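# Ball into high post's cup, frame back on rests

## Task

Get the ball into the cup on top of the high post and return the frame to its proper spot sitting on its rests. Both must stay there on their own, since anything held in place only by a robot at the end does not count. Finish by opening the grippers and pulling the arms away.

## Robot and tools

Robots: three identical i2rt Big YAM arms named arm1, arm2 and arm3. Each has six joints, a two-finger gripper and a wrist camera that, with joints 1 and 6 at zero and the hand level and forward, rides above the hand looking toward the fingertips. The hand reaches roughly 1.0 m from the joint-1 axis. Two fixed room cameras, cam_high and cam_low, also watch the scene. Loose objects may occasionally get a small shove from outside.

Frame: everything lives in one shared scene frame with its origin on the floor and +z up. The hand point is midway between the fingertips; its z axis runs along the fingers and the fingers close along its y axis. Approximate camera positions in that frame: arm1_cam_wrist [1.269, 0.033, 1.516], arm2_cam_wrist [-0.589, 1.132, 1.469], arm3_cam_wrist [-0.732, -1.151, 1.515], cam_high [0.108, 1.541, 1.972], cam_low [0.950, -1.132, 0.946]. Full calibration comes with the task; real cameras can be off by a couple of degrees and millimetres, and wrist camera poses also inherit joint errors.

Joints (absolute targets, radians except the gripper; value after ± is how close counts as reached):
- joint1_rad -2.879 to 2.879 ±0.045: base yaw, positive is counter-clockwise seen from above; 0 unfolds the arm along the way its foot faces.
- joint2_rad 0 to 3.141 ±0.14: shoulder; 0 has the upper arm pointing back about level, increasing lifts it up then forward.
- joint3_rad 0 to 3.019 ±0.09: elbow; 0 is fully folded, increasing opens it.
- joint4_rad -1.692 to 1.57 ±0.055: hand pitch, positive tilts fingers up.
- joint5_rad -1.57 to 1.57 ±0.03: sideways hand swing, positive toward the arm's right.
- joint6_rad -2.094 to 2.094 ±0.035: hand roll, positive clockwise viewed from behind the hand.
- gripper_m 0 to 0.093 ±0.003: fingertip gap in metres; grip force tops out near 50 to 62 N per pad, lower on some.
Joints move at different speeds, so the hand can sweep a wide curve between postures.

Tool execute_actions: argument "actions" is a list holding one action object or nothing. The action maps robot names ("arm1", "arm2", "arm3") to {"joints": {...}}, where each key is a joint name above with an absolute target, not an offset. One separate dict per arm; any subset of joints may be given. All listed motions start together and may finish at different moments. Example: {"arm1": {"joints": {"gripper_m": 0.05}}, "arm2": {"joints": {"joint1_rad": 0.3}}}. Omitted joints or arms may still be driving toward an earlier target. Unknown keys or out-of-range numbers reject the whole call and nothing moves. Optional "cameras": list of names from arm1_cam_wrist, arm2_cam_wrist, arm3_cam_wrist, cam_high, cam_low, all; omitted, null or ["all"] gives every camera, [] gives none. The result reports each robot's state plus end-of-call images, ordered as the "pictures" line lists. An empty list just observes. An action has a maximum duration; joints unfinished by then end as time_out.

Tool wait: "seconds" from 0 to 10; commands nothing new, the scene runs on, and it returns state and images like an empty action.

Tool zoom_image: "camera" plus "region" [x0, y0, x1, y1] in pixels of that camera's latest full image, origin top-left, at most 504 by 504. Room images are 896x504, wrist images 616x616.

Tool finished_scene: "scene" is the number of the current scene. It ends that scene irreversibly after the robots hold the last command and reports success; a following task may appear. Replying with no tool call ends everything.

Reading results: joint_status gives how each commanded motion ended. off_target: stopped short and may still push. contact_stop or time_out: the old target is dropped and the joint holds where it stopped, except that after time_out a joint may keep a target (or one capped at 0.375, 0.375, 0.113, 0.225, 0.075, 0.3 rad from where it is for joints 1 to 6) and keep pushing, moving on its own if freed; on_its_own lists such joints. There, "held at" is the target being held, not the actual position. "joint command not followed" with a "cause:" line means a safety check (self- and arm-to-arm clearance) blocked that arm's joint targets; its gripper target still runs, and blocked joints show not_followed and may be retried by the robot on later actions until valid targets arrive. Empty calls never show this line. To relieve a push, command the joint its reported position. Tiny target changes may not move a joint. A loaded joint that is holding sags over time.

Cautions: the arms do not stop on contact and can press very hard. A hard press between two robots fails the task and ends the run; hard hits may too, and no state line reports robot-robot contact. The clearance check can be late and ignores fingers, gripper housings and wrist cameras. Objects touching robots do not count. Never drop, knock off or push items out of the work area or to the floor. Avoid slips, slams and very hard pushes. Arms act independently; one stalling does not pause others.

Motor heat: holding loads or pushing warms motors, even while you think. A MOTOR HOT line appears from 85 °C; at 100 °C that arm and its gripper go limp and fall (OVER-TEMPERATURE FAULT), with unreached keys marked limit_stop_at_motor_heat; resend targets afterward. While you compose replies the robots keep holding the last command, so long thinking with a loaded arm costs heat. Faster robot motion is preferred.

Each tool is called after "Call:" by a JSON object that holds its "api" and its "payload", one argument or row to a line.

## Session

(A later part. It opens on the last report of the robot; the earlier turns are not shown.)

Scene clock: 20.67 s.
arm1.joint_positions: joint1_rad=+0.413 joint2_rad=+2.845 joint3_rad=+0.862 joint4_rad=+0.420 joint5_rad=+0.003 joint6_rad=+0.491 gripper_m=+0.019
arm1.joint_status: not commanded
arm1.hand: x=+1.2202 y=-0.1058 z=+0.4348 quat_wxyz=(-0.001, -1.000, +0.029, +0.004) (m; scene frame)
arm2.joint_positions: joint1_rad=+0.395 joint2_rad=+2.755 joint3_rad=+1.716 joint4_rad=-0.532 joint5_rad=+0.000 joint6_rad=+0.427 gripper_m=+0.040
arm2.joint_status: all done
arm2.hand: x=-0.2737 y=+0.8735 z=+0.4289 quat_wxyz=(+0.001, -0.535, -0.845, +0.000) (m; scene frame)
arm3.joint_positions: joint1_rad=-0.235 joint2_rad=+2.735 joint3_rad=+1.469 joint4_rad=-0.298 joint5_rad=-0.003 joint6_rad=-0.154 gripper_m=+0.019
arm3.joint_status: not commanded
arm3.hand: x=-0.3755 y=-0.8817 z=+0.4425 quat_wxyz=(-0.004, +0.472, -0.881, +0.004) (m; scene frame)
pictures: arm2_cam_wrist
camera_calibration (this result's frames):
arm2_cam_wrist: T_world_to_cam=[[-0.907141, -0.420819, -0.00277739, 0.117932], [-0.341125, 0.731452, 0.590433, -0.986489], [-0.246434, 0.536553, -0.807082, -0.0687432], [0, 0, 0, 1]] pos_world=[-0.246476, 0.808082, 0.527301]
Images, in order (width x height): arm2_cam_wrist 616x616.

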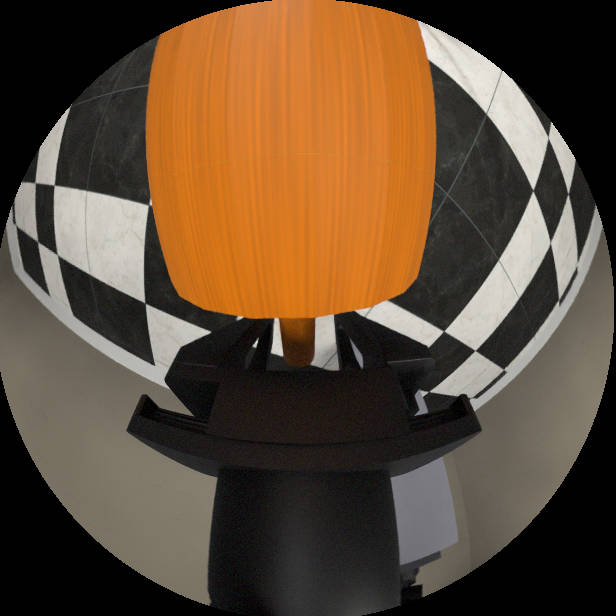

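Call:
{"api": "execute_actions", "payload": {
  "actions": [
    {"arm2":{"joints":{"joint1_rad":0.408,"joint2_rad":2.755,"gripper_m":0.0}}}
  ],
  "cameras": ["arm2_cam_wrist","cam_high"]
}}

Scene clock: 21.37 s.
arm1.joint_positions: joint1_rad=+0.412 joint2_rad=+2.845 joint3_rad=+0.862 joint4_rad=+0.420 joint5_rad=+0.005 joint6_rad=+0.491 gripper_m=+0.019
arm1.joint_status: not commanded
arm1.hand: x=+1.2199 y=-0.1053 z=+0.4348 quat_wxyz=(-0.001, -1.000, +0.030, +0.005) (m; scene frame)
arm2.joint_positions: joint1_rad=+0.400 joint2_rad=+2.755 joint3_rad=+1.717 joint4_rad=-0.530 joint5_rad=-0.001 joint6_rad=+0.422 gripper_m=+0.018
arm2.joint_status: gripper_m off_target (ended at +0.018, target +0.000); the others done
arm2.hand: x=-0.2710 y=+0.8748 z=+0.4291 quat_wxyz=(-0.001, -0.531, -0.847, +0.000) (m; scene frame)
arm3.joint_positions: joint1_rad=-0.235 joint2_rad=+2.735 joint3_rad=+1.469 joint4_rad=-0.298 joint5_rad=-0.001 joint6_rad=-0.155 gripper_m=+0.019
arm3.joint_status: not commanded
arm3.hand: x=-0.3755 y=-0.8817 z=+0.4425 quat_wxyz=(-0.004, +0.473, -0.881, +0.005) (m; scene frame)
pictures: arm2_cam_wrist, cam_high
camera_calibration (this result's frames):
arm2_cam_wrist: T_world_to_cam=[[-0.903234, -0.429112, -0.00559729, 0.130463], [-0.349938, 0.728905, 0.588422, -0.985955], [-0.248419, 0.533442, -0.808534, -0.0657968], [0, 0, 0, 1]] pos_world=[-0.24353, 0.809749, 0.527689]
Images, in order (width x height): arm2_cam_wrist 616x616, cam_high 896x504.

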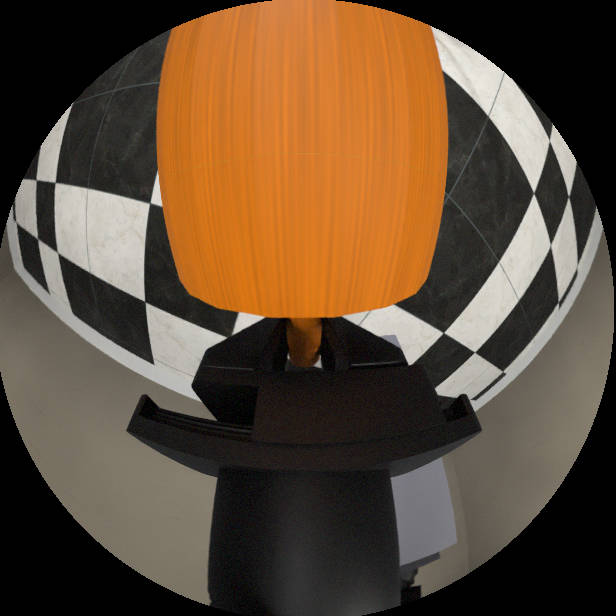

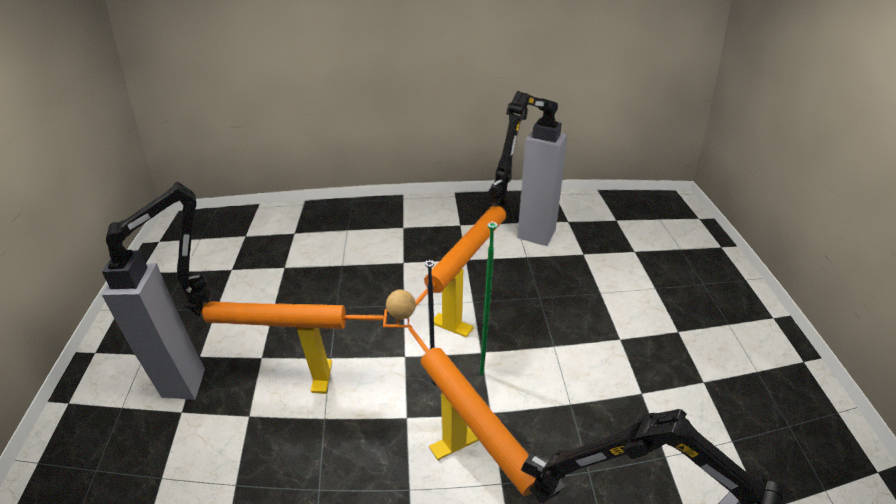

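Call:
{"api": "execute_actions", "payload": {
  "actions": [
    {"arm1":{"joints":{"joint1_rad":0.412,"joint2_rad":2.69,"joint3_rad":0.748,"joint4_rad":0.385,"joint6_rad":0.491}},"arm2":{"joints":{"joint1_rad":0.40,"joint2_rad":2.62,"joint3_rad":1.645,"joint4_rad":-0.572,"joint6_rad":0.422}},"arm3":{"joints":{"joint1_rad":-0.235,"joint2_rad":2.595,"joint3_rad":1.388,"joint4_rad":-0.342,"joint6_rad":-0.155}}}
  ],
  "cameras": ["cam_low","cam_high"]
}}

Scene clock: 24.13 s.
arm1.joint_positions: joint1_rad=+0.411 joint2_rad=+2.713 joint3_rad=+0.766 joint4_rad=+0.386 joint5_rad=+0.002 joint6_rad=+0.491 gripper_m=+0.019
arm1.joint_status: all done
arm1.hand: x=+1.2165 y=-0.1072 z=+0.4793 quat_wxyz=(-0.002, -1.000, +0.030, +0.005) (m; scene frame)
arm2.joint_positions: joint1_rad=+0.396 joint2_rad=+2.661 joint3_rad=+1.647 joint4_rad=-0.556 joint5_rad=+0.000 joint6_rad=+0.417 gripper_m=+0.018
arm2.joint_status: all done
arm2.hand: x=-0.2738 y=+0.8739 z=+0.4690 quat_wxyz=(-0.001, -0.531, -0.848, +0.000) (m; scene frame)
arm3.joint_positions: joint1_rad=-0.231 joint2_rad=+2.621 joint3_rad=+1.384 joint4_rad=-0.336 joint5_rad=-0.002 joint6_rad=-0.154 gripper_m=+0.019
arm3.joint_status: all done
arm3.hand: x=-0.3803 y=-0.8831 z=+0.4878 quat_wxyz=(+0.001, +0.474, -0.880, +0.006) (m; scene frame)
pictures: cam_high, cam_low
Images, in order (width x height): cam_high 896x504, cam_low 896x504.

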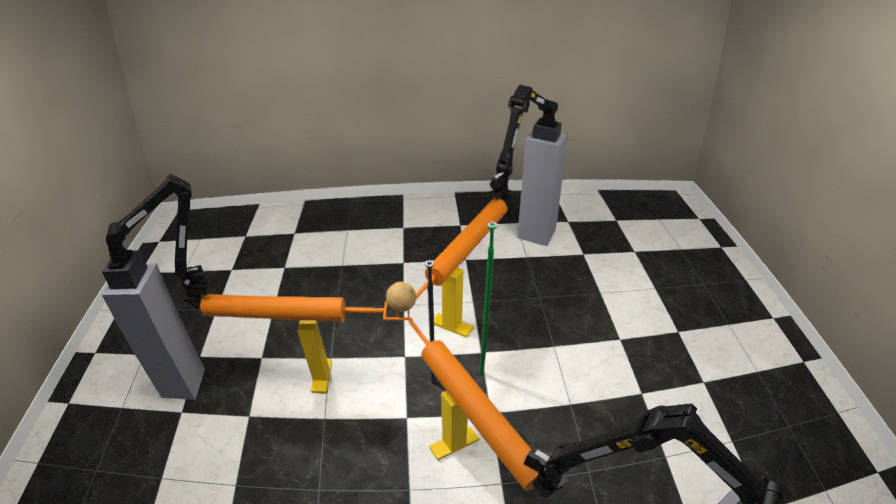

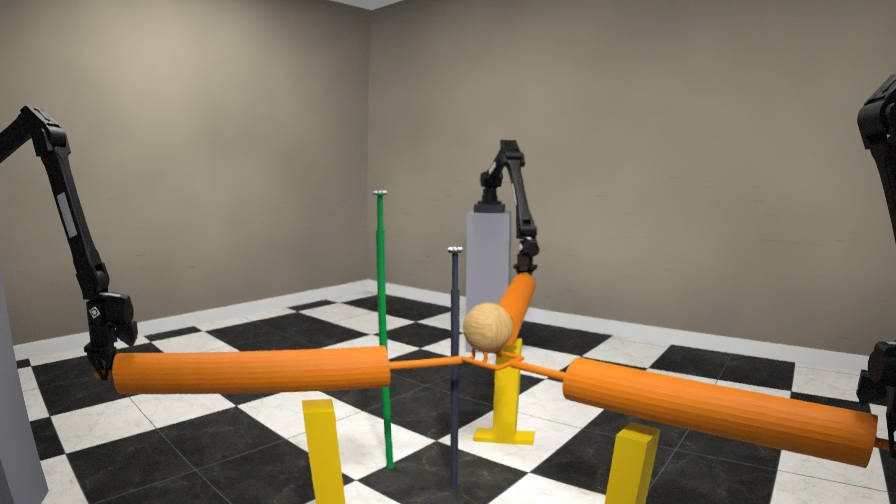

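Call:
{"api": "execute_actions", "payload": {
  "actions": [
    {"arm1":{"joints":{"joint2_rad":2.519,"joint3_rad":0.629,"joint4_rad":0.328}},"arm2":{"joints":{"joint2_rad":2.489,"joint3_rad":1.577,"joint4_rad":-0.63}},"arm3":{"joints":{"joint1_rad":-0.24,"joint2_rad":2.464,"joint3_rad":1.318,"joint4_rad":-0.395}}}
  ],
  "cameras": []
}}

Call:
{"api": "execute_actions", "payload": {
  "actions": [
    {"arm1":{"joints":{"joint2_rad":2.341,"joint3_rad":0.543,"joint4_rad":0.235}},"arm2":{"joints":{"joint2_rad":2.385,"joint3_rad":1.536,"joint4_rad":-0.692}},"arm3":{"joints":{"joint2_rad":2.346,"joint3_rad":1.268,"joint4_rad":-0.462}}}
  ]
}}

Scene clock: 25.37 s.
arm1.joint_positions: joint1_rad=+0.410 joint2_rad=+2.537 joint3_rad=+0.643 joint4_rad=+0.330 joint5_rad=+0.003 joint6_rad=+0.491 gripper_m=+0.019
arm1.joint_status: all done
arm1.hand: x=+1.2205 y=-0.1047 z=+0.5361 quat_wxyz=(-0.001, -1.000, +0.031, +0.004) (m; scene frame)
arm2.joint_positions: joint1_rad=+0.400 joint2_rad=+2.526 joint3_rad=+1.575 joint4_rad=-0.617 joint5_rad=-0.002 joint6_rad=+0.420 gripper_m=+0.018
arm2.joint_status: all done
arm2.hand: x=-0.2707 y=+0.8747 z=+0.5308 quat_wxyz=(-0.002, -0.530, -0.848, +0.000) (m; scene frame)
arm3.joint_positions: joint1_rad=-0.237 joint2_rad=+2.487 joint3_rad=+1.311 joint4_rad=-0.391 joint5_rad=-0.002 joint6_rad=-0.154 gripper_m=+0.019
arm3.joint_status: all done
arm3.hand: x=-0.3768 y=-0.8820 z=+0.5434 quat_wxyz=(-0.002, +0.472, -0.882, +0.005) (m; scene frame)
pictures: none
No camera images: the call's "cameras" was empty. Leave "cameras" out to get every camera's image.

Scene clock: 26.33 s.
arm1.joint_positions: joint1_rad=+0.410 joint2_rad=+2.360 joint3_rad=+0.555 joint4_rad=+0.240 joint5_rad=+0.004 joint6_rad=+0.491 gripper_m=+0.019
arm1.joint_status: all done
arm1.hand: x=+1.2208 y=-0.1043 z=+0.5859 quat_wxyz=(-0.001, -1.000, +0.031, +0.004) (m; scene frame)
arm2.joint_positions: joint1_rad=+0.401 joint2_rad=+2.426 joint3_rad=+1.535 joint4_rad=-0.677 joint5_rad=-0.003 joint6_rad=+0.421 gripper_m=+0.018
arm2.joint_status: all done
arm2.hand: x=-0.2701 y=+0.8755 z=+0.5788 quat_wxyz=(-0.002, -0.530, -0.848, -0.001) (m; scene frame)
arm3.joint_positions: joint1_rad=-0.237 joint2_rad=+2.370 joint3_rad=+1.261 joint4_rad=-0.459 joint5_rad=-0.001 joint6_rad=-0.154 gripper_m=+0.019
arm3.joint_status: all done
arm3.hand: x=-0.3770 y=-0.8819 z=+0.5927 quat_wxyz=(-0.002, +0.472, -0.882, +0.006) (m; scene frame)
pictures: arm1_cam_wrist, arm2_cam_wrist, arm3_cam_wrist, cam_high, cam_low
camera_calibration (this result's frames):
arm1_cam_wrist: T_world_to_cam=[[0.0815278, 0.996669, -0.0022542, 0.012509], [0.812146, -0.0651224, 0.579809, -1.33485], [0.57773, -0.0491012, -0.81475, -0.110692], [0, 0, 0, 1]] pos_world=[1.14702, -0.104831, 0.683798]
arm2_cam_wrist: T_world_to_cam=[[-0.902402, -0.430831, -0.00748873, 0.135206], [-0.352223, 0.727518, 0.588775, -1.07374], [-0.248214, 0.533949, -0.808262, 0.0545375], [0, 0, 0, 1]] pos_world=[-0.24265, 0.810298, 0.677286]
arm3_cam_wrist: T_world_to_cam=[[0.832069, -0.55455, 0.0116671, -0.187834], [-0.460665, -0.679179, 0.571405, -1.10363], [-0.308948, -0.480823, -0.820585, 0.0684573], [0, 0, 0, 1]] pos_world=[-0.330962, -0.820808, 0.688985]
Images, in order (width x height): arm1_cam_wrist 616x616, arm2_cam_wrist 616x616, arm3_cam_wrist 616x616, cam_high 896x504, cam_low 896x504.

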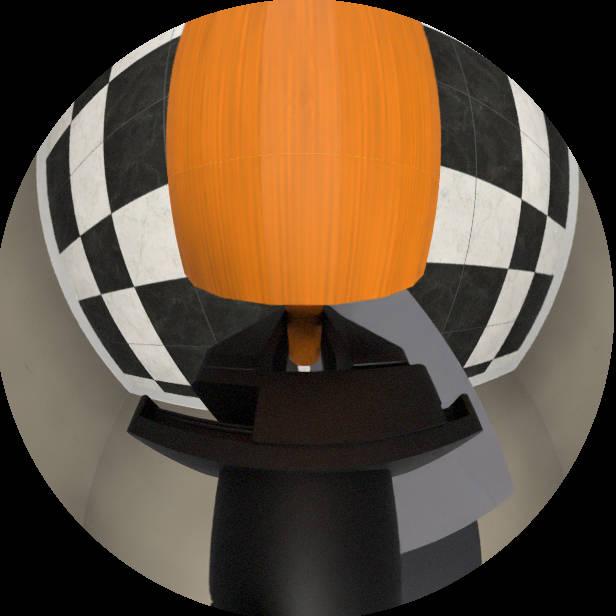

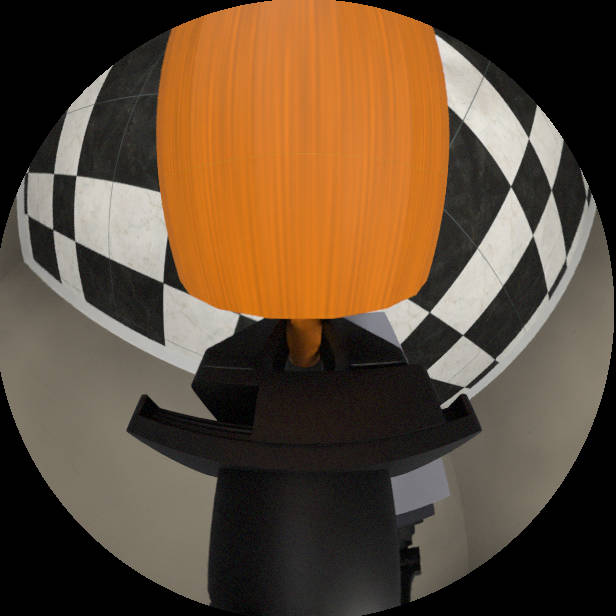

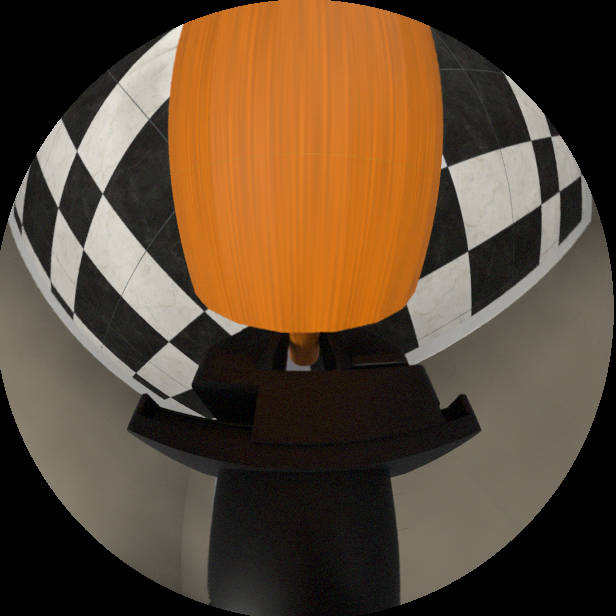

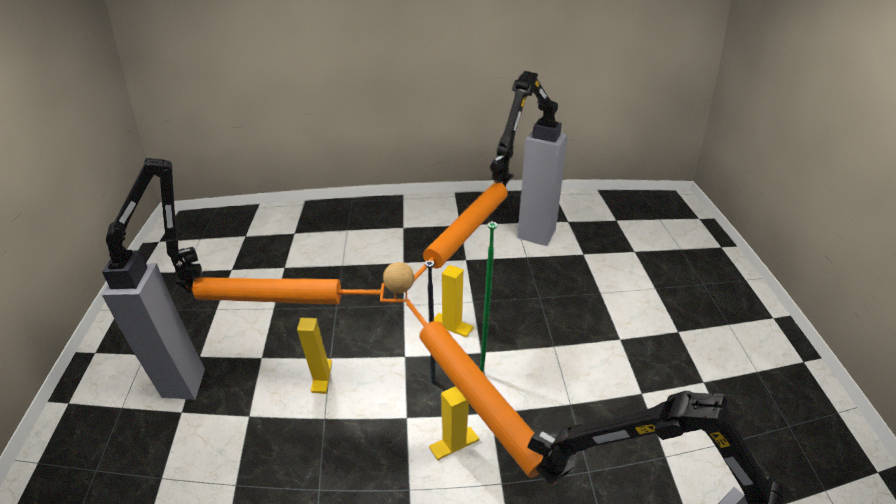

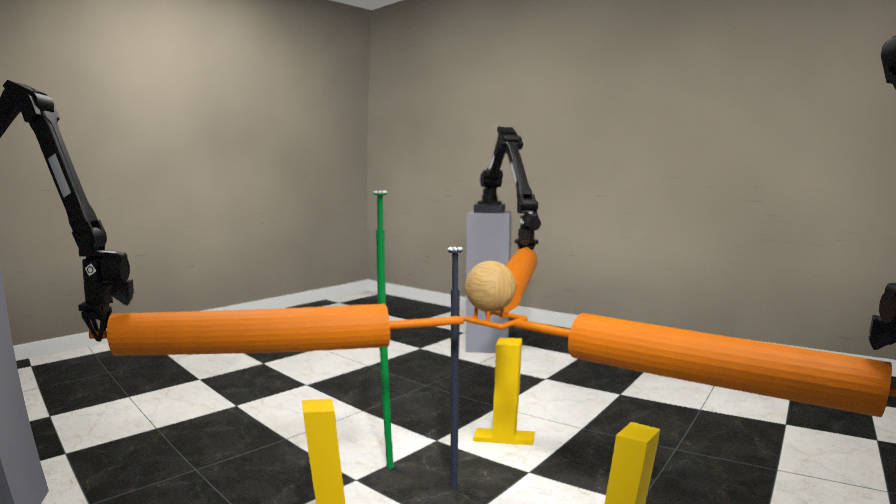

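Call:
{"api": "execute_actions", "payload": {
  "actions": [
    {"arm1":{"joints":{"joint2_rad":2.146,"joint3_rad":0.483,"joint4_rad":0.104}},"arm2":{"joints":{"joint2_rad":2.287,"joint3_rad":1.512,"joint4_rad":-0.765}},"arm3":{"joints":{"joint1_rad":-0.243,"joint2_rad":2.233,"joint3_rad":1.235,"joint4_rad":-0.54}}}
  ],
  "cameras": []
}}

Call:
{"api": "execute_actions", "payload": {
  "actions": [
    {"arm1":{"joints":{"joint2_rad":1.93,"joint3_rad":0.441,"joint4_rad":-0.068}},"arm2":{"joints":{"joint2_rad":2.195,"joint3_rad":1.506,"joint4_rad":-0.848}},"arm3":{"joints":{"joint2_rad":2.123,"joint3_rad":1.218,"joint4_rad":-0.632}}}
  ],
  "cameras": ["cam_low"]
}}

Call:
{"api": "execute_actions", "payload": {
  "actions": [
    {"arm1":{"joints":{"joint2_rad":1.708,"joint3_rad":0.427,"joint4_rad":-0.272}},"arm2":{"joints":{"joint2_rad":2.112,"joint3_rad":1.535,"joint4_rad":-0.94}},"arm3":{"joints":{"joint1_rad":-0.246,"joint2_rad":2.021,"joint3_rad":1.222,"joint4_rad":-0.734}}}
  ],
  "cameras": []
}}

Call:
{"api": "execute_actions", "payload": {
  "actions": [
    {"arm1":{"joints":{"joint2_rad":1.498,"joint3_rad":0.455,"joint4_rad":-0.494}},"arm2":{"joints":{"joint2_rad":2.039,"joint3_rad":1.568,"joint4_rad":-1.039}},"arm3":{"joints":{"joint2_rad":1.928,"joint3_rad":1.248,"joint4_rad":-0.843}}}
  ]
}}

Scene clock: 27.87 s.
arm1.joint_positions: joint1_rad=+0.410 joint2_rad=+2.164 joint3_rad=+0.488 joint4_rad=+0.111 joint5_rad=+0.004 joint6_rad=+0.491 gripper_m=+0.019
arm1.joint_status: all done
arm1.hand: x=+1.2213 y=-0.1040 z=+0.6350 quat_wxyz=(+0.000, -1.000, +0.031, +0.003) (m; scene frame)
arm2.joint_positions: joint1_rad=+0.401 joint2_rad=+2.328 joint3_rad=+1.510 joint4_rad=-0.750 joint5_rad=-0.004 joint6_rad=+0.421 gripper_m=+0.018
arm2.joint_status: all done
arm2.hand: x=-0.2697 y=+0.8756 z=+0.6285 quat_wxyz=(-0.002, -0.530, -0.848, -0.002) (m; scene frame)
arm3.joint_positions: joint1_rad=-0.239 joint2_rad=+2.257 joint3_rad=+1.226 joint4_rad=-0.537 joint5_rad=-0.001 joint6_rad=-0.154 gripper_m=+0.019
arm3.joint_status: all done
arm3.hand: x=-0.3766 y=-0.8820 z=+0.6418 quat_wxyz=(-0.002, +0.471, -0.882, +0.006) (m; scene frame)
pictures: none
No camera images: the call's "cameras" was empty. Leave "cameras" out to get every camera's image.

Scene clock: 28.80 s.
arm1.joint_positions: joint1_rad=+0.410 joint2_rad=+1.948 joint3_rad=+0.444 joint4_rad=-0.060 joint5_rad=+0.004 joint6_rad=+0.491 gripper_m=+0.019
arm1.joint_status: all done
arm1.hand: x=+1.2206 y=-0.1042 z=+0.6848 quat_wxyz=(-0.001, -1.000, +0.031, +0.004) (m; scene frame)
arm2.joint_positions: joint1_rad=+0.402 joint2_rad=+2.236 joint3_rad=+1.502 joint4_rad=-0.834 joint5_rad=-0.005 joint6_rad=+0.422 gripper_m=+0.018
arm2.joint_status: all done
arm2.hand: x=-0.2693 y=+0.8758 z=+0.6788 quat_wxyz=(-0.002, -0.530, -0.848, -0.002) (m; scene frame)
arm3.joint_positions: joint1_rad=-0.239 joint2_rad=+2.145 joint3_rad=+1.208 joint4_rad=-0.631 joint5_rad=-0.001 joint6_rad=-0.154 gripper_m=+0.019
arm3.joint_status: all done
arm3.hand: x=-0.3768 y=-0.8816 z=+0.6927 quat_wxyz=(-0.002, +0.471, -0.882, +0.006) (m; scene frame)
pictures: cam_low
Images, in order (width x height): cam_low 896x504.

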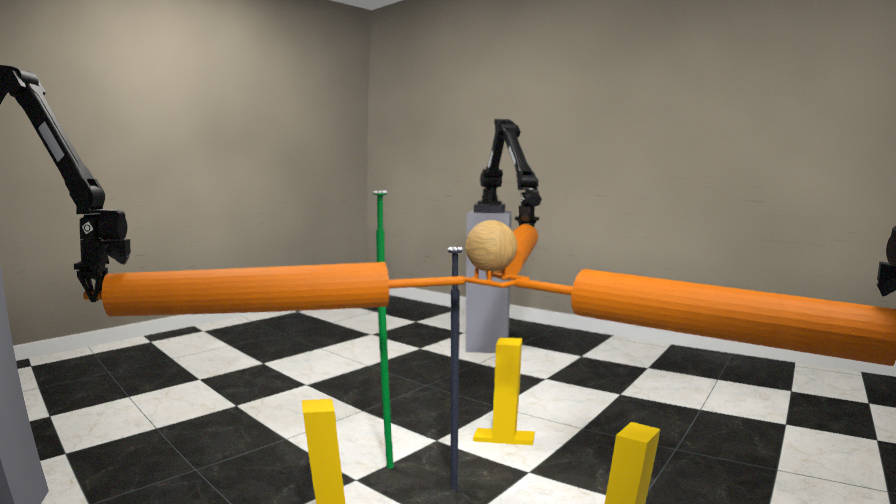

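Scene clock: 29.70 s.
arm1.joint_positions: joint1_rad=+0.410 joint2_rad=+1.728 joint3_rad=+0.429 joint4_rad=-0.264 joint5_rad=+0.008 joint6_rad=+0.491 gripper_m=+0.019
arm1.joint_status: all done
arm1.hand: x=+1.2192 y=-0.1039 z=+0.7345 quat_wxyz=(+0.001, -1.000, +0.031, +0.006) (m; scene frame)
arm2.joint_positions: joint1_rad=+0.402 joint2_rad=+2.149 joint3_rad=+1.502 joint4_rad=-0.916 joint5_rad=-0.005 joint6_rad=+0.422 gripper_m=+0.018
arm2.joint_status: all done
arm2.hand: x=-0.2701 y=+0.8764 z=+0.7280 quat_wxyz=(-0.004, -0.530, -0.848, -0.002) (m; scene frame)
arm3.joint_positions: joint1_rad=-0.240 joint2_rad=+2.044 joint3_rad=+1.208 joint4_rad=-0.735 joint5_rad=-0.002 joint6_rad=-0.154 gripper_m=+0.019
arm3.joint_status: all done
arm3.hand: x=-0.3776 y=-0.8814 z=+0.7420 quat_wxyz=(-0.001, +0.470, -0.882, +0.006) (m; scene frame)
pictures: none
No camera images: the call's "cameras" was empty. Leave "cameras" out to get every camera's image.

Scene clock: 30.67 s.
arm1.joint_positions: joint1_rad=+0.409 joint2_rad=+1.512 joint3_rad=+0.439 joint4_rad=-0.476 joint5_rad=+0.009 joint6_rad=+0.491 gripper_m=+0.019
arm1.joint_status: all done
arm1.hand: x=+1.2170 y=-0.1046 z=+0.7854 quat_wxyz=(-0.002, -0.999, +0.031, +0.012) (m; scene frame)
arm2.joint_positions: joint1_rad=+0.398 joint2_rad=+2.076 joint3_rad=+1.520 joint4_rad=-1.005 joint5_rad=-0.002 joint6_rad=+0.422 gripper_m=+0.018
arm2.joint_status: all done
arm2.hand: x=-0.2722 y=+0.8754 z=+0.7753 quat_wxyz=(-0.005, -0.531, -0.847, +0.000) (m; scene frame)
arm3.joint_positions: joint1_rad=-0.240 joint2_rad=+1.943 joint3_rad=+1.208 joint4_rad=-0.829 joint5_rad=-0.001 joint6_rad=-0.154 gripper_m=+0.019
arm3.joint_status: all done
arm3.hand: x=-0.3799 y=-0.8832 z=+0.7916 quat_wxyz=(-0.005, +0.471, -0.882, +0.005) (m; scene frame)
pictures: arm1_cam_wrist, arm2_cam_wrist, arm3_cam_wrist, cam_high, cam_low
camera_calibration (this result's frames):
arm1_cam_wrist: T_world_to_cam=[[0.0823234, 0.99659, -0.00558769, 0.0151914], [0.821424, -0.0646768, 0.566639, -1.4483], [0.564345, -0.0512375, -0.823947, 0.0773264], [0, 0, 0, 1]] pos_world=[1.14478, -0.104849, 0.884459]
arm2_cam_wrist: T_world_to_cam=[[-0.903669, -0.428118, -0.00981674, 0.133824], [-0.352964, 0.731663, 0.583169, -1.1896], [-0.242483, 0.530457, -0.812292, 0.220644], [0, 0, 0, 1]] pos_world=[-0.245452, 0.810637, 0.874279]
arm3_cam_wrist: T_world_to_cam=[[0.830789, -0.55644, 0.0128212, -0.191546], [-0.464263, -0.680091, 0.567394, -1.21846], [-0.307001, -0.477337, -0.823347, 0.236217], [0, 0, 0, 1]] pos_world=[-0.334034, -0.822495, 0.888293]
Images, in order (width x height): arm1_cam_wrist 616x616, arm2_cam_wrist 616x616, arm3_cam_wrist 616x616, cam_high 896x504, cam_low 896x504.

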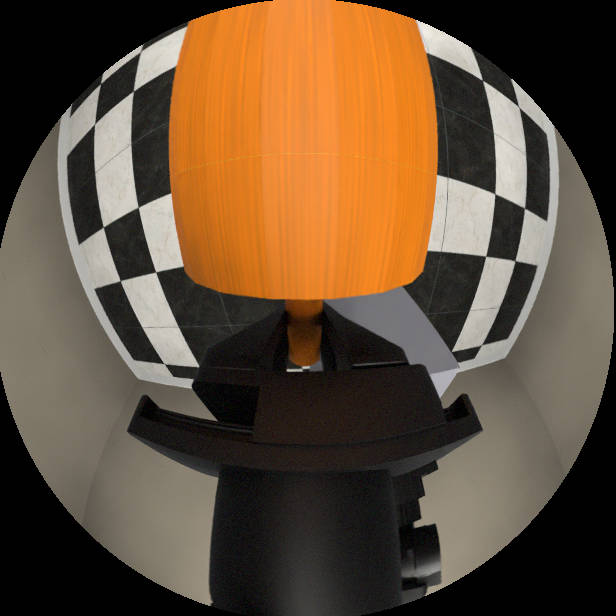

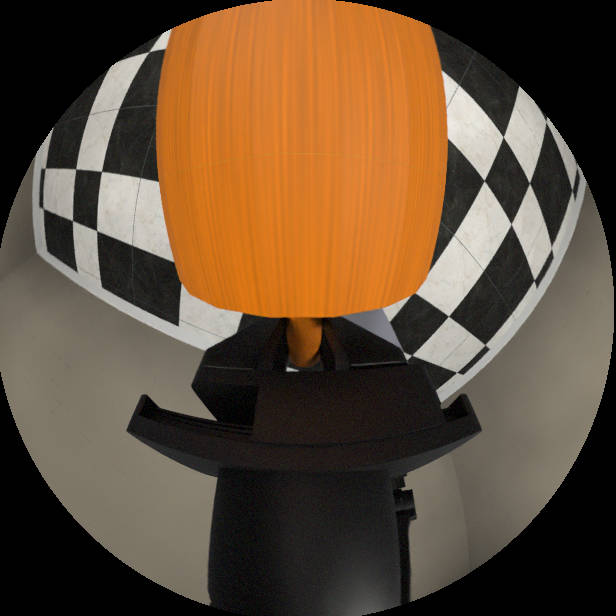

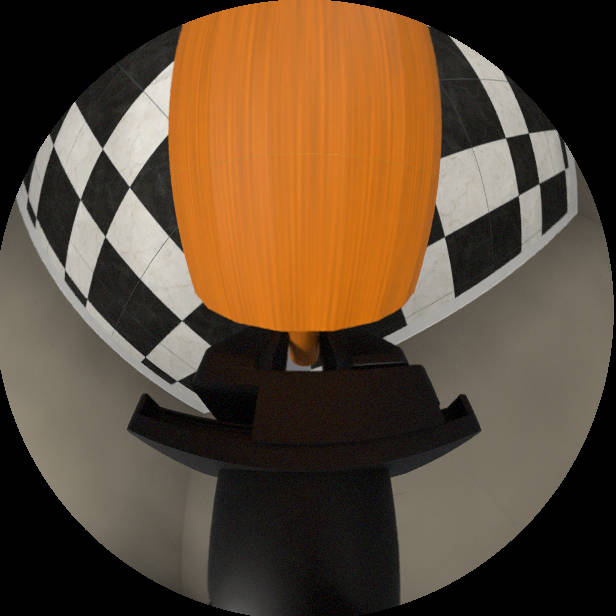

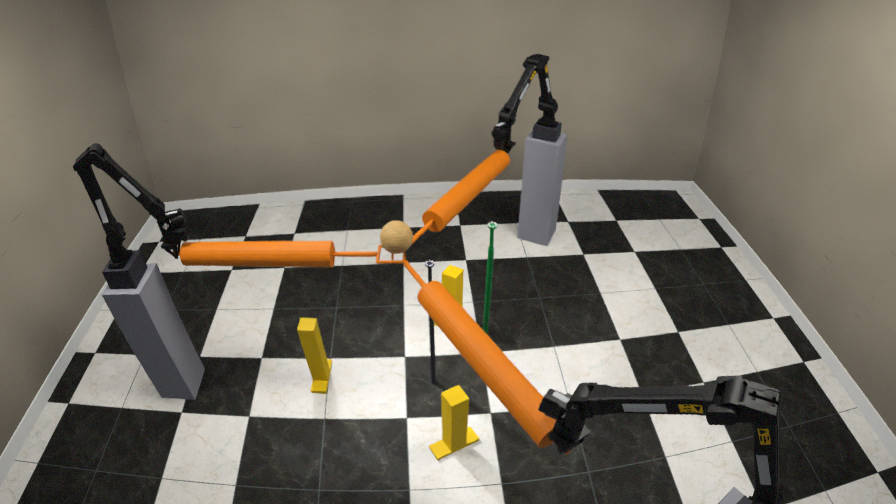

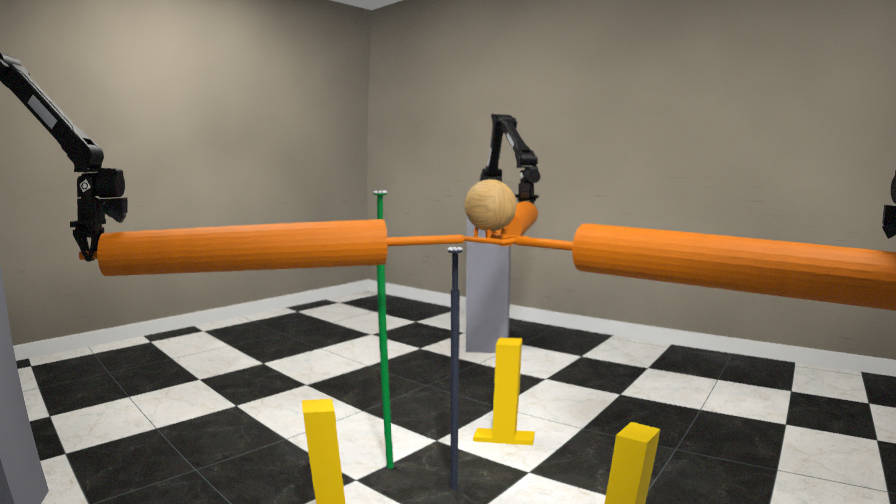

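Call:
{"api": "zoom_image", "payload": {
  "camera": "cam_low",
  "region": [360, 170, 540, 270]
}}

Call:
{"api": "zoom_image", "payload": {
  "camera": "cam_high",
  "region": [360, 200, 520, 290]
}}

Region (360, 170, 540, 270) of cam_low's 896x504 image, scaled by 2.800, with more detail than that image has.

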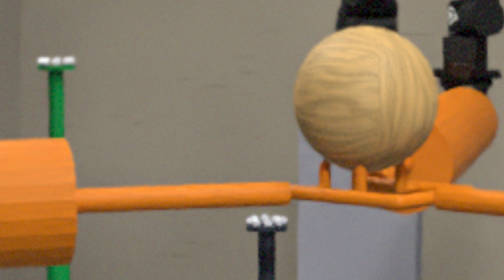

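Region (360, 200, 520, 290) of cam_high's 896x504 image, scaled by 3.150, with more detail than that image has; it fills the top 284 rows of this view, and the rest is white.

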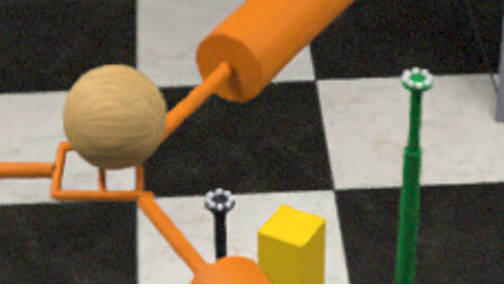

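Call:
{"api": "execute_actions", "payload": {
  "actions": [
    {"arm1":{"joints":{"joint1_rad":0.336,"joint2_rad":1.467,"joint3_rad":0.619,"joint4_rad":-0.679,"joint6_rad":0.409}},"arm2":{"joints":{"joint1_rad":0.338,"joint2_rad":1.905,"joint3_rad":1.434,"joint4_rad":-1.069,"joint6_rad":0.352}},"arm3":{"joints":{"joint1_rad":-0.164,"joint2_rad":1.792,"joint3_rad":1.15,"joint4_rad":-0.895,"joint6_rad":-0.072}}}
  ],
  "cameras": []
}}

Call:
{"api": "execute_actions", "payload": {
  "actions": [
    {"arm1":{"joints":{"joint1_rad":0.276,"joint2_rad":1.528,"joint3_rad":0.813,"joint4_rad":-0.836,"joint6_rad":0.35}},"arm2":{"joints":{"joint1_rad":0.258,"joint2_rad":1.761,"joint3_rad":1.331,"joint4_rad":-1.112,"joint6_rad":0.273}},"arm3":{"joints":{"joint1_rad":-0.059,"joint2_rad":1.651,"joint3_rad":1.079,"joint4_rad":-0.965,"joint6_rad":0.033}}}
  ],
  "cameras": ["cam_low","cam_high"]
}}

Scene clock: 34.17 s.
arm1.joint_positions: joint1_rad=+0.337 joint2_rad=+1.496 joint3_rad=+0.593 joint4_rad=-0.658 joint5_rad=+0.003 joint6_rad=+0.417 gripper_m=+0.019
arm1.joint_status: all done
arm1.hand: x=+1.1684 y=-0.1040 z=+0.8217 quat_wxyz=(-0.001, -1.000, +0.030, +0.005) (m; scene frame)
arm2.joint_positions: joint1_rad=+0.343 joint2_rad=+1.939 joint3_rad=+1.423 joint4_rad=-1.054 joint5_rad=-0.004 joint6_rad=+0.364 gripper_m=+0.018
arm2.joint_status: all done
arm2.hand: x=-0.3208 y=+0.8766 z=+0.8191 quat_wxyz=(-0.001, -0.530, -0.848, -0.002) (m; scene frame)
arm3.joint_positions: joint1_rad=-0.165 joint2_rad=+1.811 joint3_rad=+1.136 joint4_rad=-0.891 joint5_rad=+0.002 joint6_rad=-0.085 gripper_m=+0.019
arm3.joint_status: all done
arm3.hand: x=-0.4275 y=-0.8824 z=+0.8322 quat_wxyz=(-0.004, +0.473, -0.881, +0.007) (m; scene frame)
pictures: none
No camera images: the call's "cameras" was empty. Leave "cameras" out to get every camera's image.

Scene clock: 35.23 s.
arm1.joint_positions: joint1_rad=+0.276 joint2_rad=+1.524 joint3_rad=+0.782 joint4_rad=-0.812 joint5_rad=+0.002 joint6_rad=+0.354 gripper_m=+0.019
arm1.joint_status: all done
arm1.hand: x=+1.1077 y=-0.1032 z=+0.8622 quat_wxyz=(-0.002, -1.000, +0.029, +0.008) (m; scene frame)
arm2.joint_positions: joint1_rad=+0.262 joint2_rad=+1.787 joint3_rad=+1.317 joint4_rad=-1.097 joint5_rad=-0.004 joint6_rad=+0.282 gripper_m=+0.018
arm2.joint_status: all done
arm2.hand: x=-0.3819 y=+0.8774 z=+0.8605 quat_wxyz=(-0.002, -0.530, -0.848, -0.001) (m; scene frame)
arm3.joint_positions: joint1_rad=-0.062 joint2_rad=+1.667 joint3_rad=+1.065 joint4_rad=-0.960 joint5_rad=+0.002 joint6_rad=+0.018 gripper_m=+0.019
arm3.joint_status: all done
arm3.hand: x=-0.4868 y=-0.8825 z=+0.8727 quat_wxyz=(-0.005, +0.473, -0.881, +0.006) (m; scene frame)
pictures: cam_high, cam_low
Images, in order (width x height): cam_high 896x504, cam_low 896x504.

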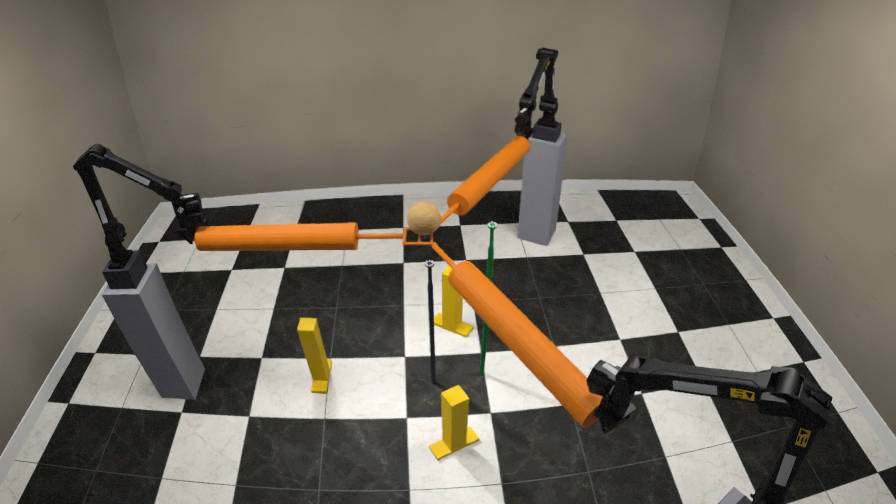

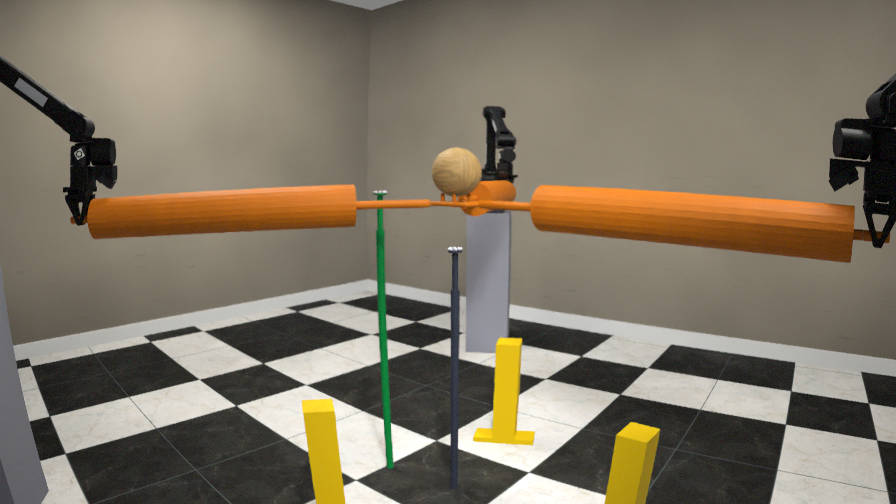

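Call:
{"api": "execute_actions", "payload": {
  "actions": [
    {"arm1":{"joints":{"joint1_rad":0.248,"joint2_rad":1.602,"joint3_rad":1.017,"joint4_rad":-0.96,"joint6_rad":0.322}},"arm2":{"joints":{"joint1_rad":0.16,"joint2_rad":1.656,"joint3_rad":1.269,"joint4_rad":-1.156,"joint6_rad":0.175}},"arm3":{"joints":{"joint1_rad":0.055,"joint2_rad":1.532,"joint3_rad":1.02,"joint4_rad":-1.026,"joint6_rad":0.151}}}
  ],
  "cameras": []
}}

Call:
{"api": "execute_actions", "payload": {
  "actions": [
    {"arm1":{"joints":{"joint1_rad":0.214,"joint2_rad":1.691,"joint3_rad":1.228,"joint4_rad":-1.079,"joint6_rad":0.288}},"arm2":{"joints":{"joint1_rad":0.052,"joint2_rad":1.546,"joint3_rad":1.215,"joint4_rad":-1.213,"joint6_rad":0.067}},"arm3":{"joints":{"joint1_rad":0.194,"joint2_rad":1.436,"joint3_rad":1.0,"joint4_rad":-1.104,"joint6_rad":0.29}}}
  ],
  "cameras": []
}}

Call:
{"api": "execute_actions", "payload": {
  "actions": [
    {"arm1":{"joints":{"joint1_rad":0.193,"joint2_rad":1.85,"joint3_rad":1.457,"joint4_rad":-1.146,"joint6_rad":0.266}},"arm2":{"joints":{"joint1_rad":-0.097,"joint2_rad":1.48,"joint3_rad":1.14,"joint4_rad":-1.18,"joint6_rad":-0.082}},"arm3":{"joints":{"joint1_rad":0.371,"joint2_rad":1.382,"joint3_rad":0.946,"joint4_rad":-1.097,"joint6_rad":0.467}}}
  ]
}}

Scene clock: 36.77 s.
arm1.joint_positions: joint1_rad=+0.249 joint2_rad=+1.603 joint3_rad=+0.979 joint4_rad=-0.932 joint5_rad=+0.000 joint6_rad=+0.327 gripper_m=+0.019
arm1.joint_status: all done
arm1.hand: x=+1.0494 y=-0.1097 z=+0.8920 quat_wxyz=(-0.003, -1.000, +0.029, +0.007) (m; scene frame)
arm2.joint_positions: joint1_rad=+0.164 joint2_rad=+1.687 joint3_rad=+1.252 joint4_rad=-1.144 joint5_rad=-0.006 joint6_rad=+0.184 gripper_m=+0.018
arm2.joint_status: all done
arm2.hand: x=-0.4402 y=+0.8721 z=+0.8860 quat_wxyz=(+0.002, -0.530, -0.848, -0.004) (m; scene frame)
arm3.joint_positions: joint1_rad=+0.051 joint2_rad=+1.551 joint3_rad=+1.004 joint4_rad=-1.023 joint5_rad=+0.004 joint6_rad=+0.131 gripper_m=+0.019
arm3.joint_status: all done
arm3.hand: x=-0.5449 y=-0.8884 z=+0.8995 quat_wxyz=(-0.003, +0.473, -0.881, +0.008) (m; scene frame)
pictures: none
No camera images: the call's "cameras" was empty. Leave "cameras" out to get every camera's image.

Scene clock: 37.70 s.
arm1.joint_positions: joint1_rad=+0.214 joint2_rad=+1.694 joint3_rad=+1.188 joint4_rad=-1.048 joint5_rad=+0.000 joint6_rad=+0.292 gripper_m=+0.019
arm1.joint_status: all done
arm1.hand: x=+0.9889 y=-0.1091 z=+0.9211 quat_wxyz=(-0.003, -1.000, +0.029, +0.008) (m; scene frame)
arm2.joint_positions: joint1_rad=+0.056 joint2_rad=+1.571 joint3_rad=+1.197 joint4_rad=-1.205 joint5_rad=-0.006 joint6_rad=+0.076 gripper_m=+0.018
arm2.joint_status: all done
arm2.hand: x=-0.5006 y=+0.8734 z=+0.9178 quat_wxyz=(+0.002, -0.530, -0.848, -0.004) (m; scene frame)
arm3.joint_positions: joint1_rad=+0.190 joint2_rad=+1.455 joint3_rad=+0.986 joint4_rad=-1.101 joint5_rad=+0.003 joint6_rad=+0.269 gripper_m=+0.019
arm3.joint_status: all done
arm3.hand: x=-0.6047 y=-0.8877 z=+0.9292 quat_wxyz=(-0.003, +0.473, -0.881, +0.007) (m; scene frame)
pictures: none
No camera images: the call's "cameras" was empty. Leave "cameras" out to get every camera's image.

Scene clock: 38.63 s.
arm1.joint_positions: joint1_rad=+0.196 joint2_rad=+1.861 joint3_rad=+1.409 joint4_rad=-1.108 joint5_rad=-0.002 joint6_rad=+0.273 gripper_m=+0.019
arm1.joint_status: all done
arm1.hand: x=+0.9211 y=-0.1158 z=+0.9154 quat_wxyz=(-0.003, -1.000, +0.029, +0.005) (m; scene frame)
arm2.joint_positions: joint1_rad=-0.094 joint2_rad=+1.523 joint3_rad=+1.114 joint4_rad=-1.176 joint5_rad=-0.007 joint6_rad=-0.075 gripper_m=+0.018
arm2.joint_status: all done
arm2.hand: x=-0.5692 y=+0.8672 z=+0.9084 quat_wxyz=(+0.003, -0.530, -0.848, -0.007) (m; scene frame)
arm3.joint_positions: joint1_rad=+0.363 joint2_rad=+1.411 joint3_rad=+0.925 joint4_rad=-1.093 joint5_rad=+0.006 joint6_rad=+0.443 gripper_m=+0.019
arm3.joint_status: all done
arm3.hand: x=-0.6726 y=-0.8946 z=+0.9233 quat_wxyz=(-0.001, +0.473, -0.881, +0.012) (m; scene frame)
pictures: arm1_cam_wrist, arm2_cam_wrist, arm3_cam_wrist, cam_high, cam_low
camera_calibration (this result's frames):
arm1_cam_wrist: T_world_to_cam=[[0.0776747, 0.996952, -0.00729614, 0.0573273], [0.813863, -0.0591795, 0.578036, -1.28249], [0.575842, -0.0508368, -0.815979, 0.333054], [0, 0, 0, 1]] pos_world=[0.847531, -0.116118, 1.01351]
arm2_cam_wrist: T_world_to_cam=[[-0.901943, -0.431714, -0.0110393, -0.131531], [-0.35136, 0.718726, 0.599983, -1.36923], [-0.251087, 0.545029, -0.799937, 0.232394], [0, 0, 0, 1]] pos_world=[-0.541376, 0.800655, 1.00596]
arm3_cam_wrist: T_world_to_cam=[[0.833675, -0.551852, 0.0210951, 0.0420362], [-0.460502, -0.673574, 0.578132, -1.43837], [-0.304834, -0.491688, -0.815671, 0.23085], [0, 0, 0, 1]] pos_world=[-0.627046, -0.832144, 1.01898]
Images, in order (width x height): arm1_cam_wrist 616x616, arm2_cam_wrist 616x616, arm3_cam_wrist 616x616, cam_high 896x504, cam_low 896x504.

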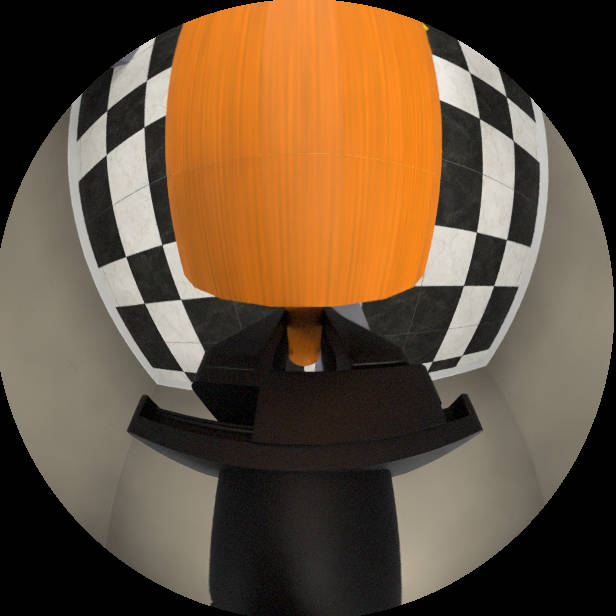

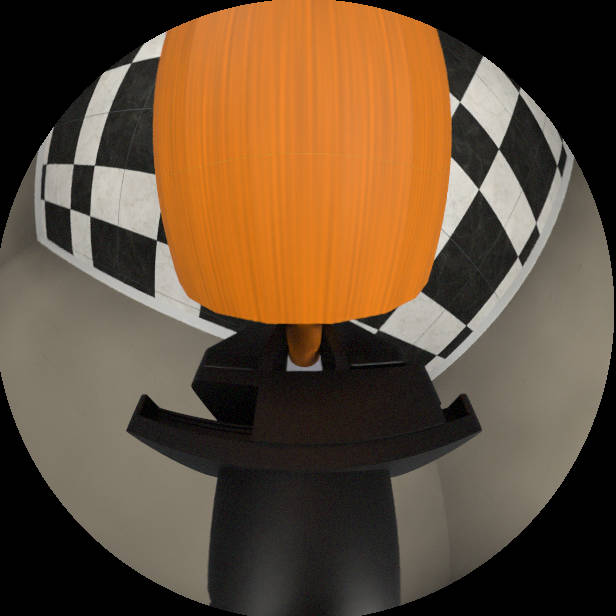

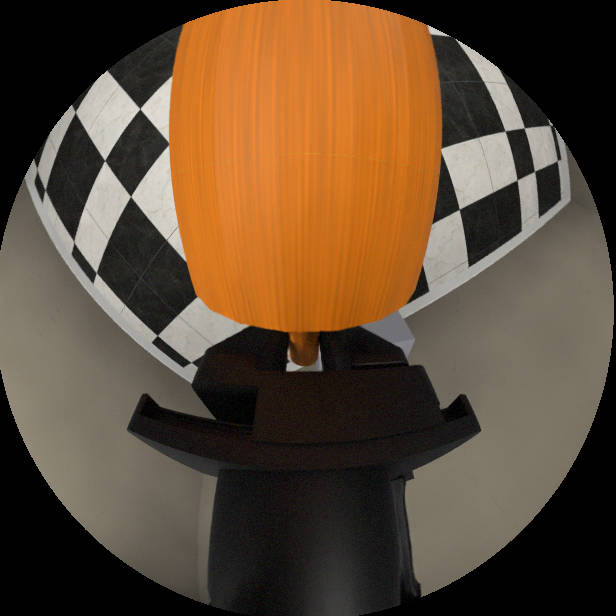

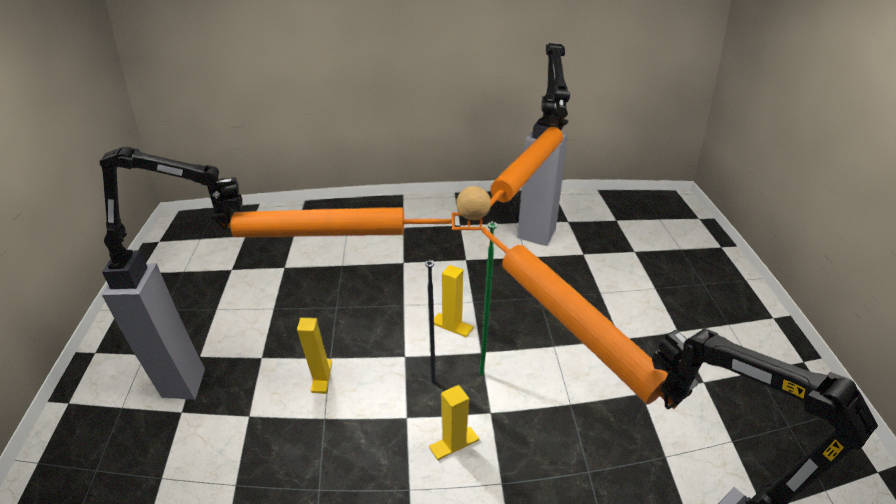

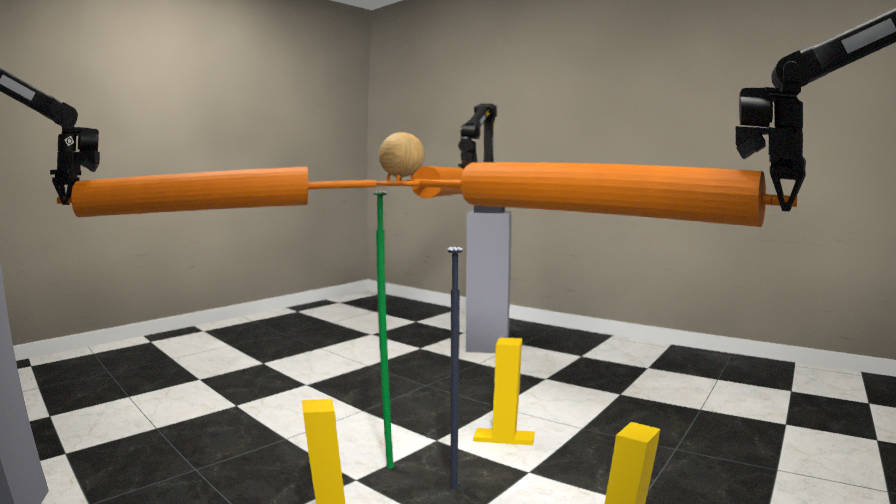

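Call:
{"api": "zoom_image", "payload": {
  "camera": "cam_low",
  "region": [350, 125, 450, 225]
}}

Call:
{"api": "zoom_image", "payload": {
  "camera": "cam_high",
  "region": [440, 175, 520, 255]
}}

Region (350, 125, 450, 225) of cam_low's 896x504 image, scaled by 5.040, with more detail than that image has.

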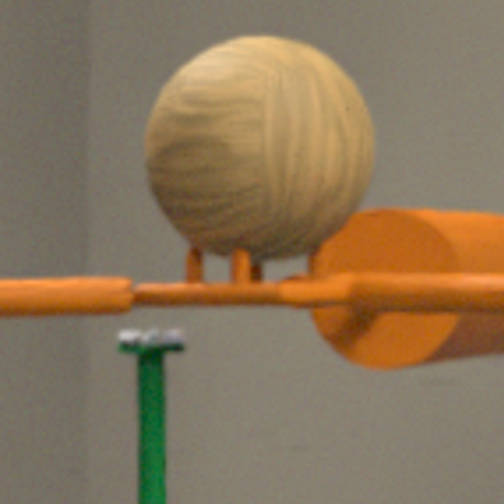

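Region (440, 175, 520, 255) of cam_high's 896x504 image, scaled by 6.300, with more detail than that image has.

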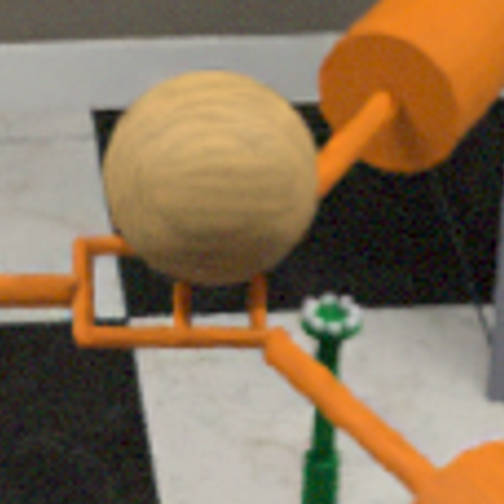

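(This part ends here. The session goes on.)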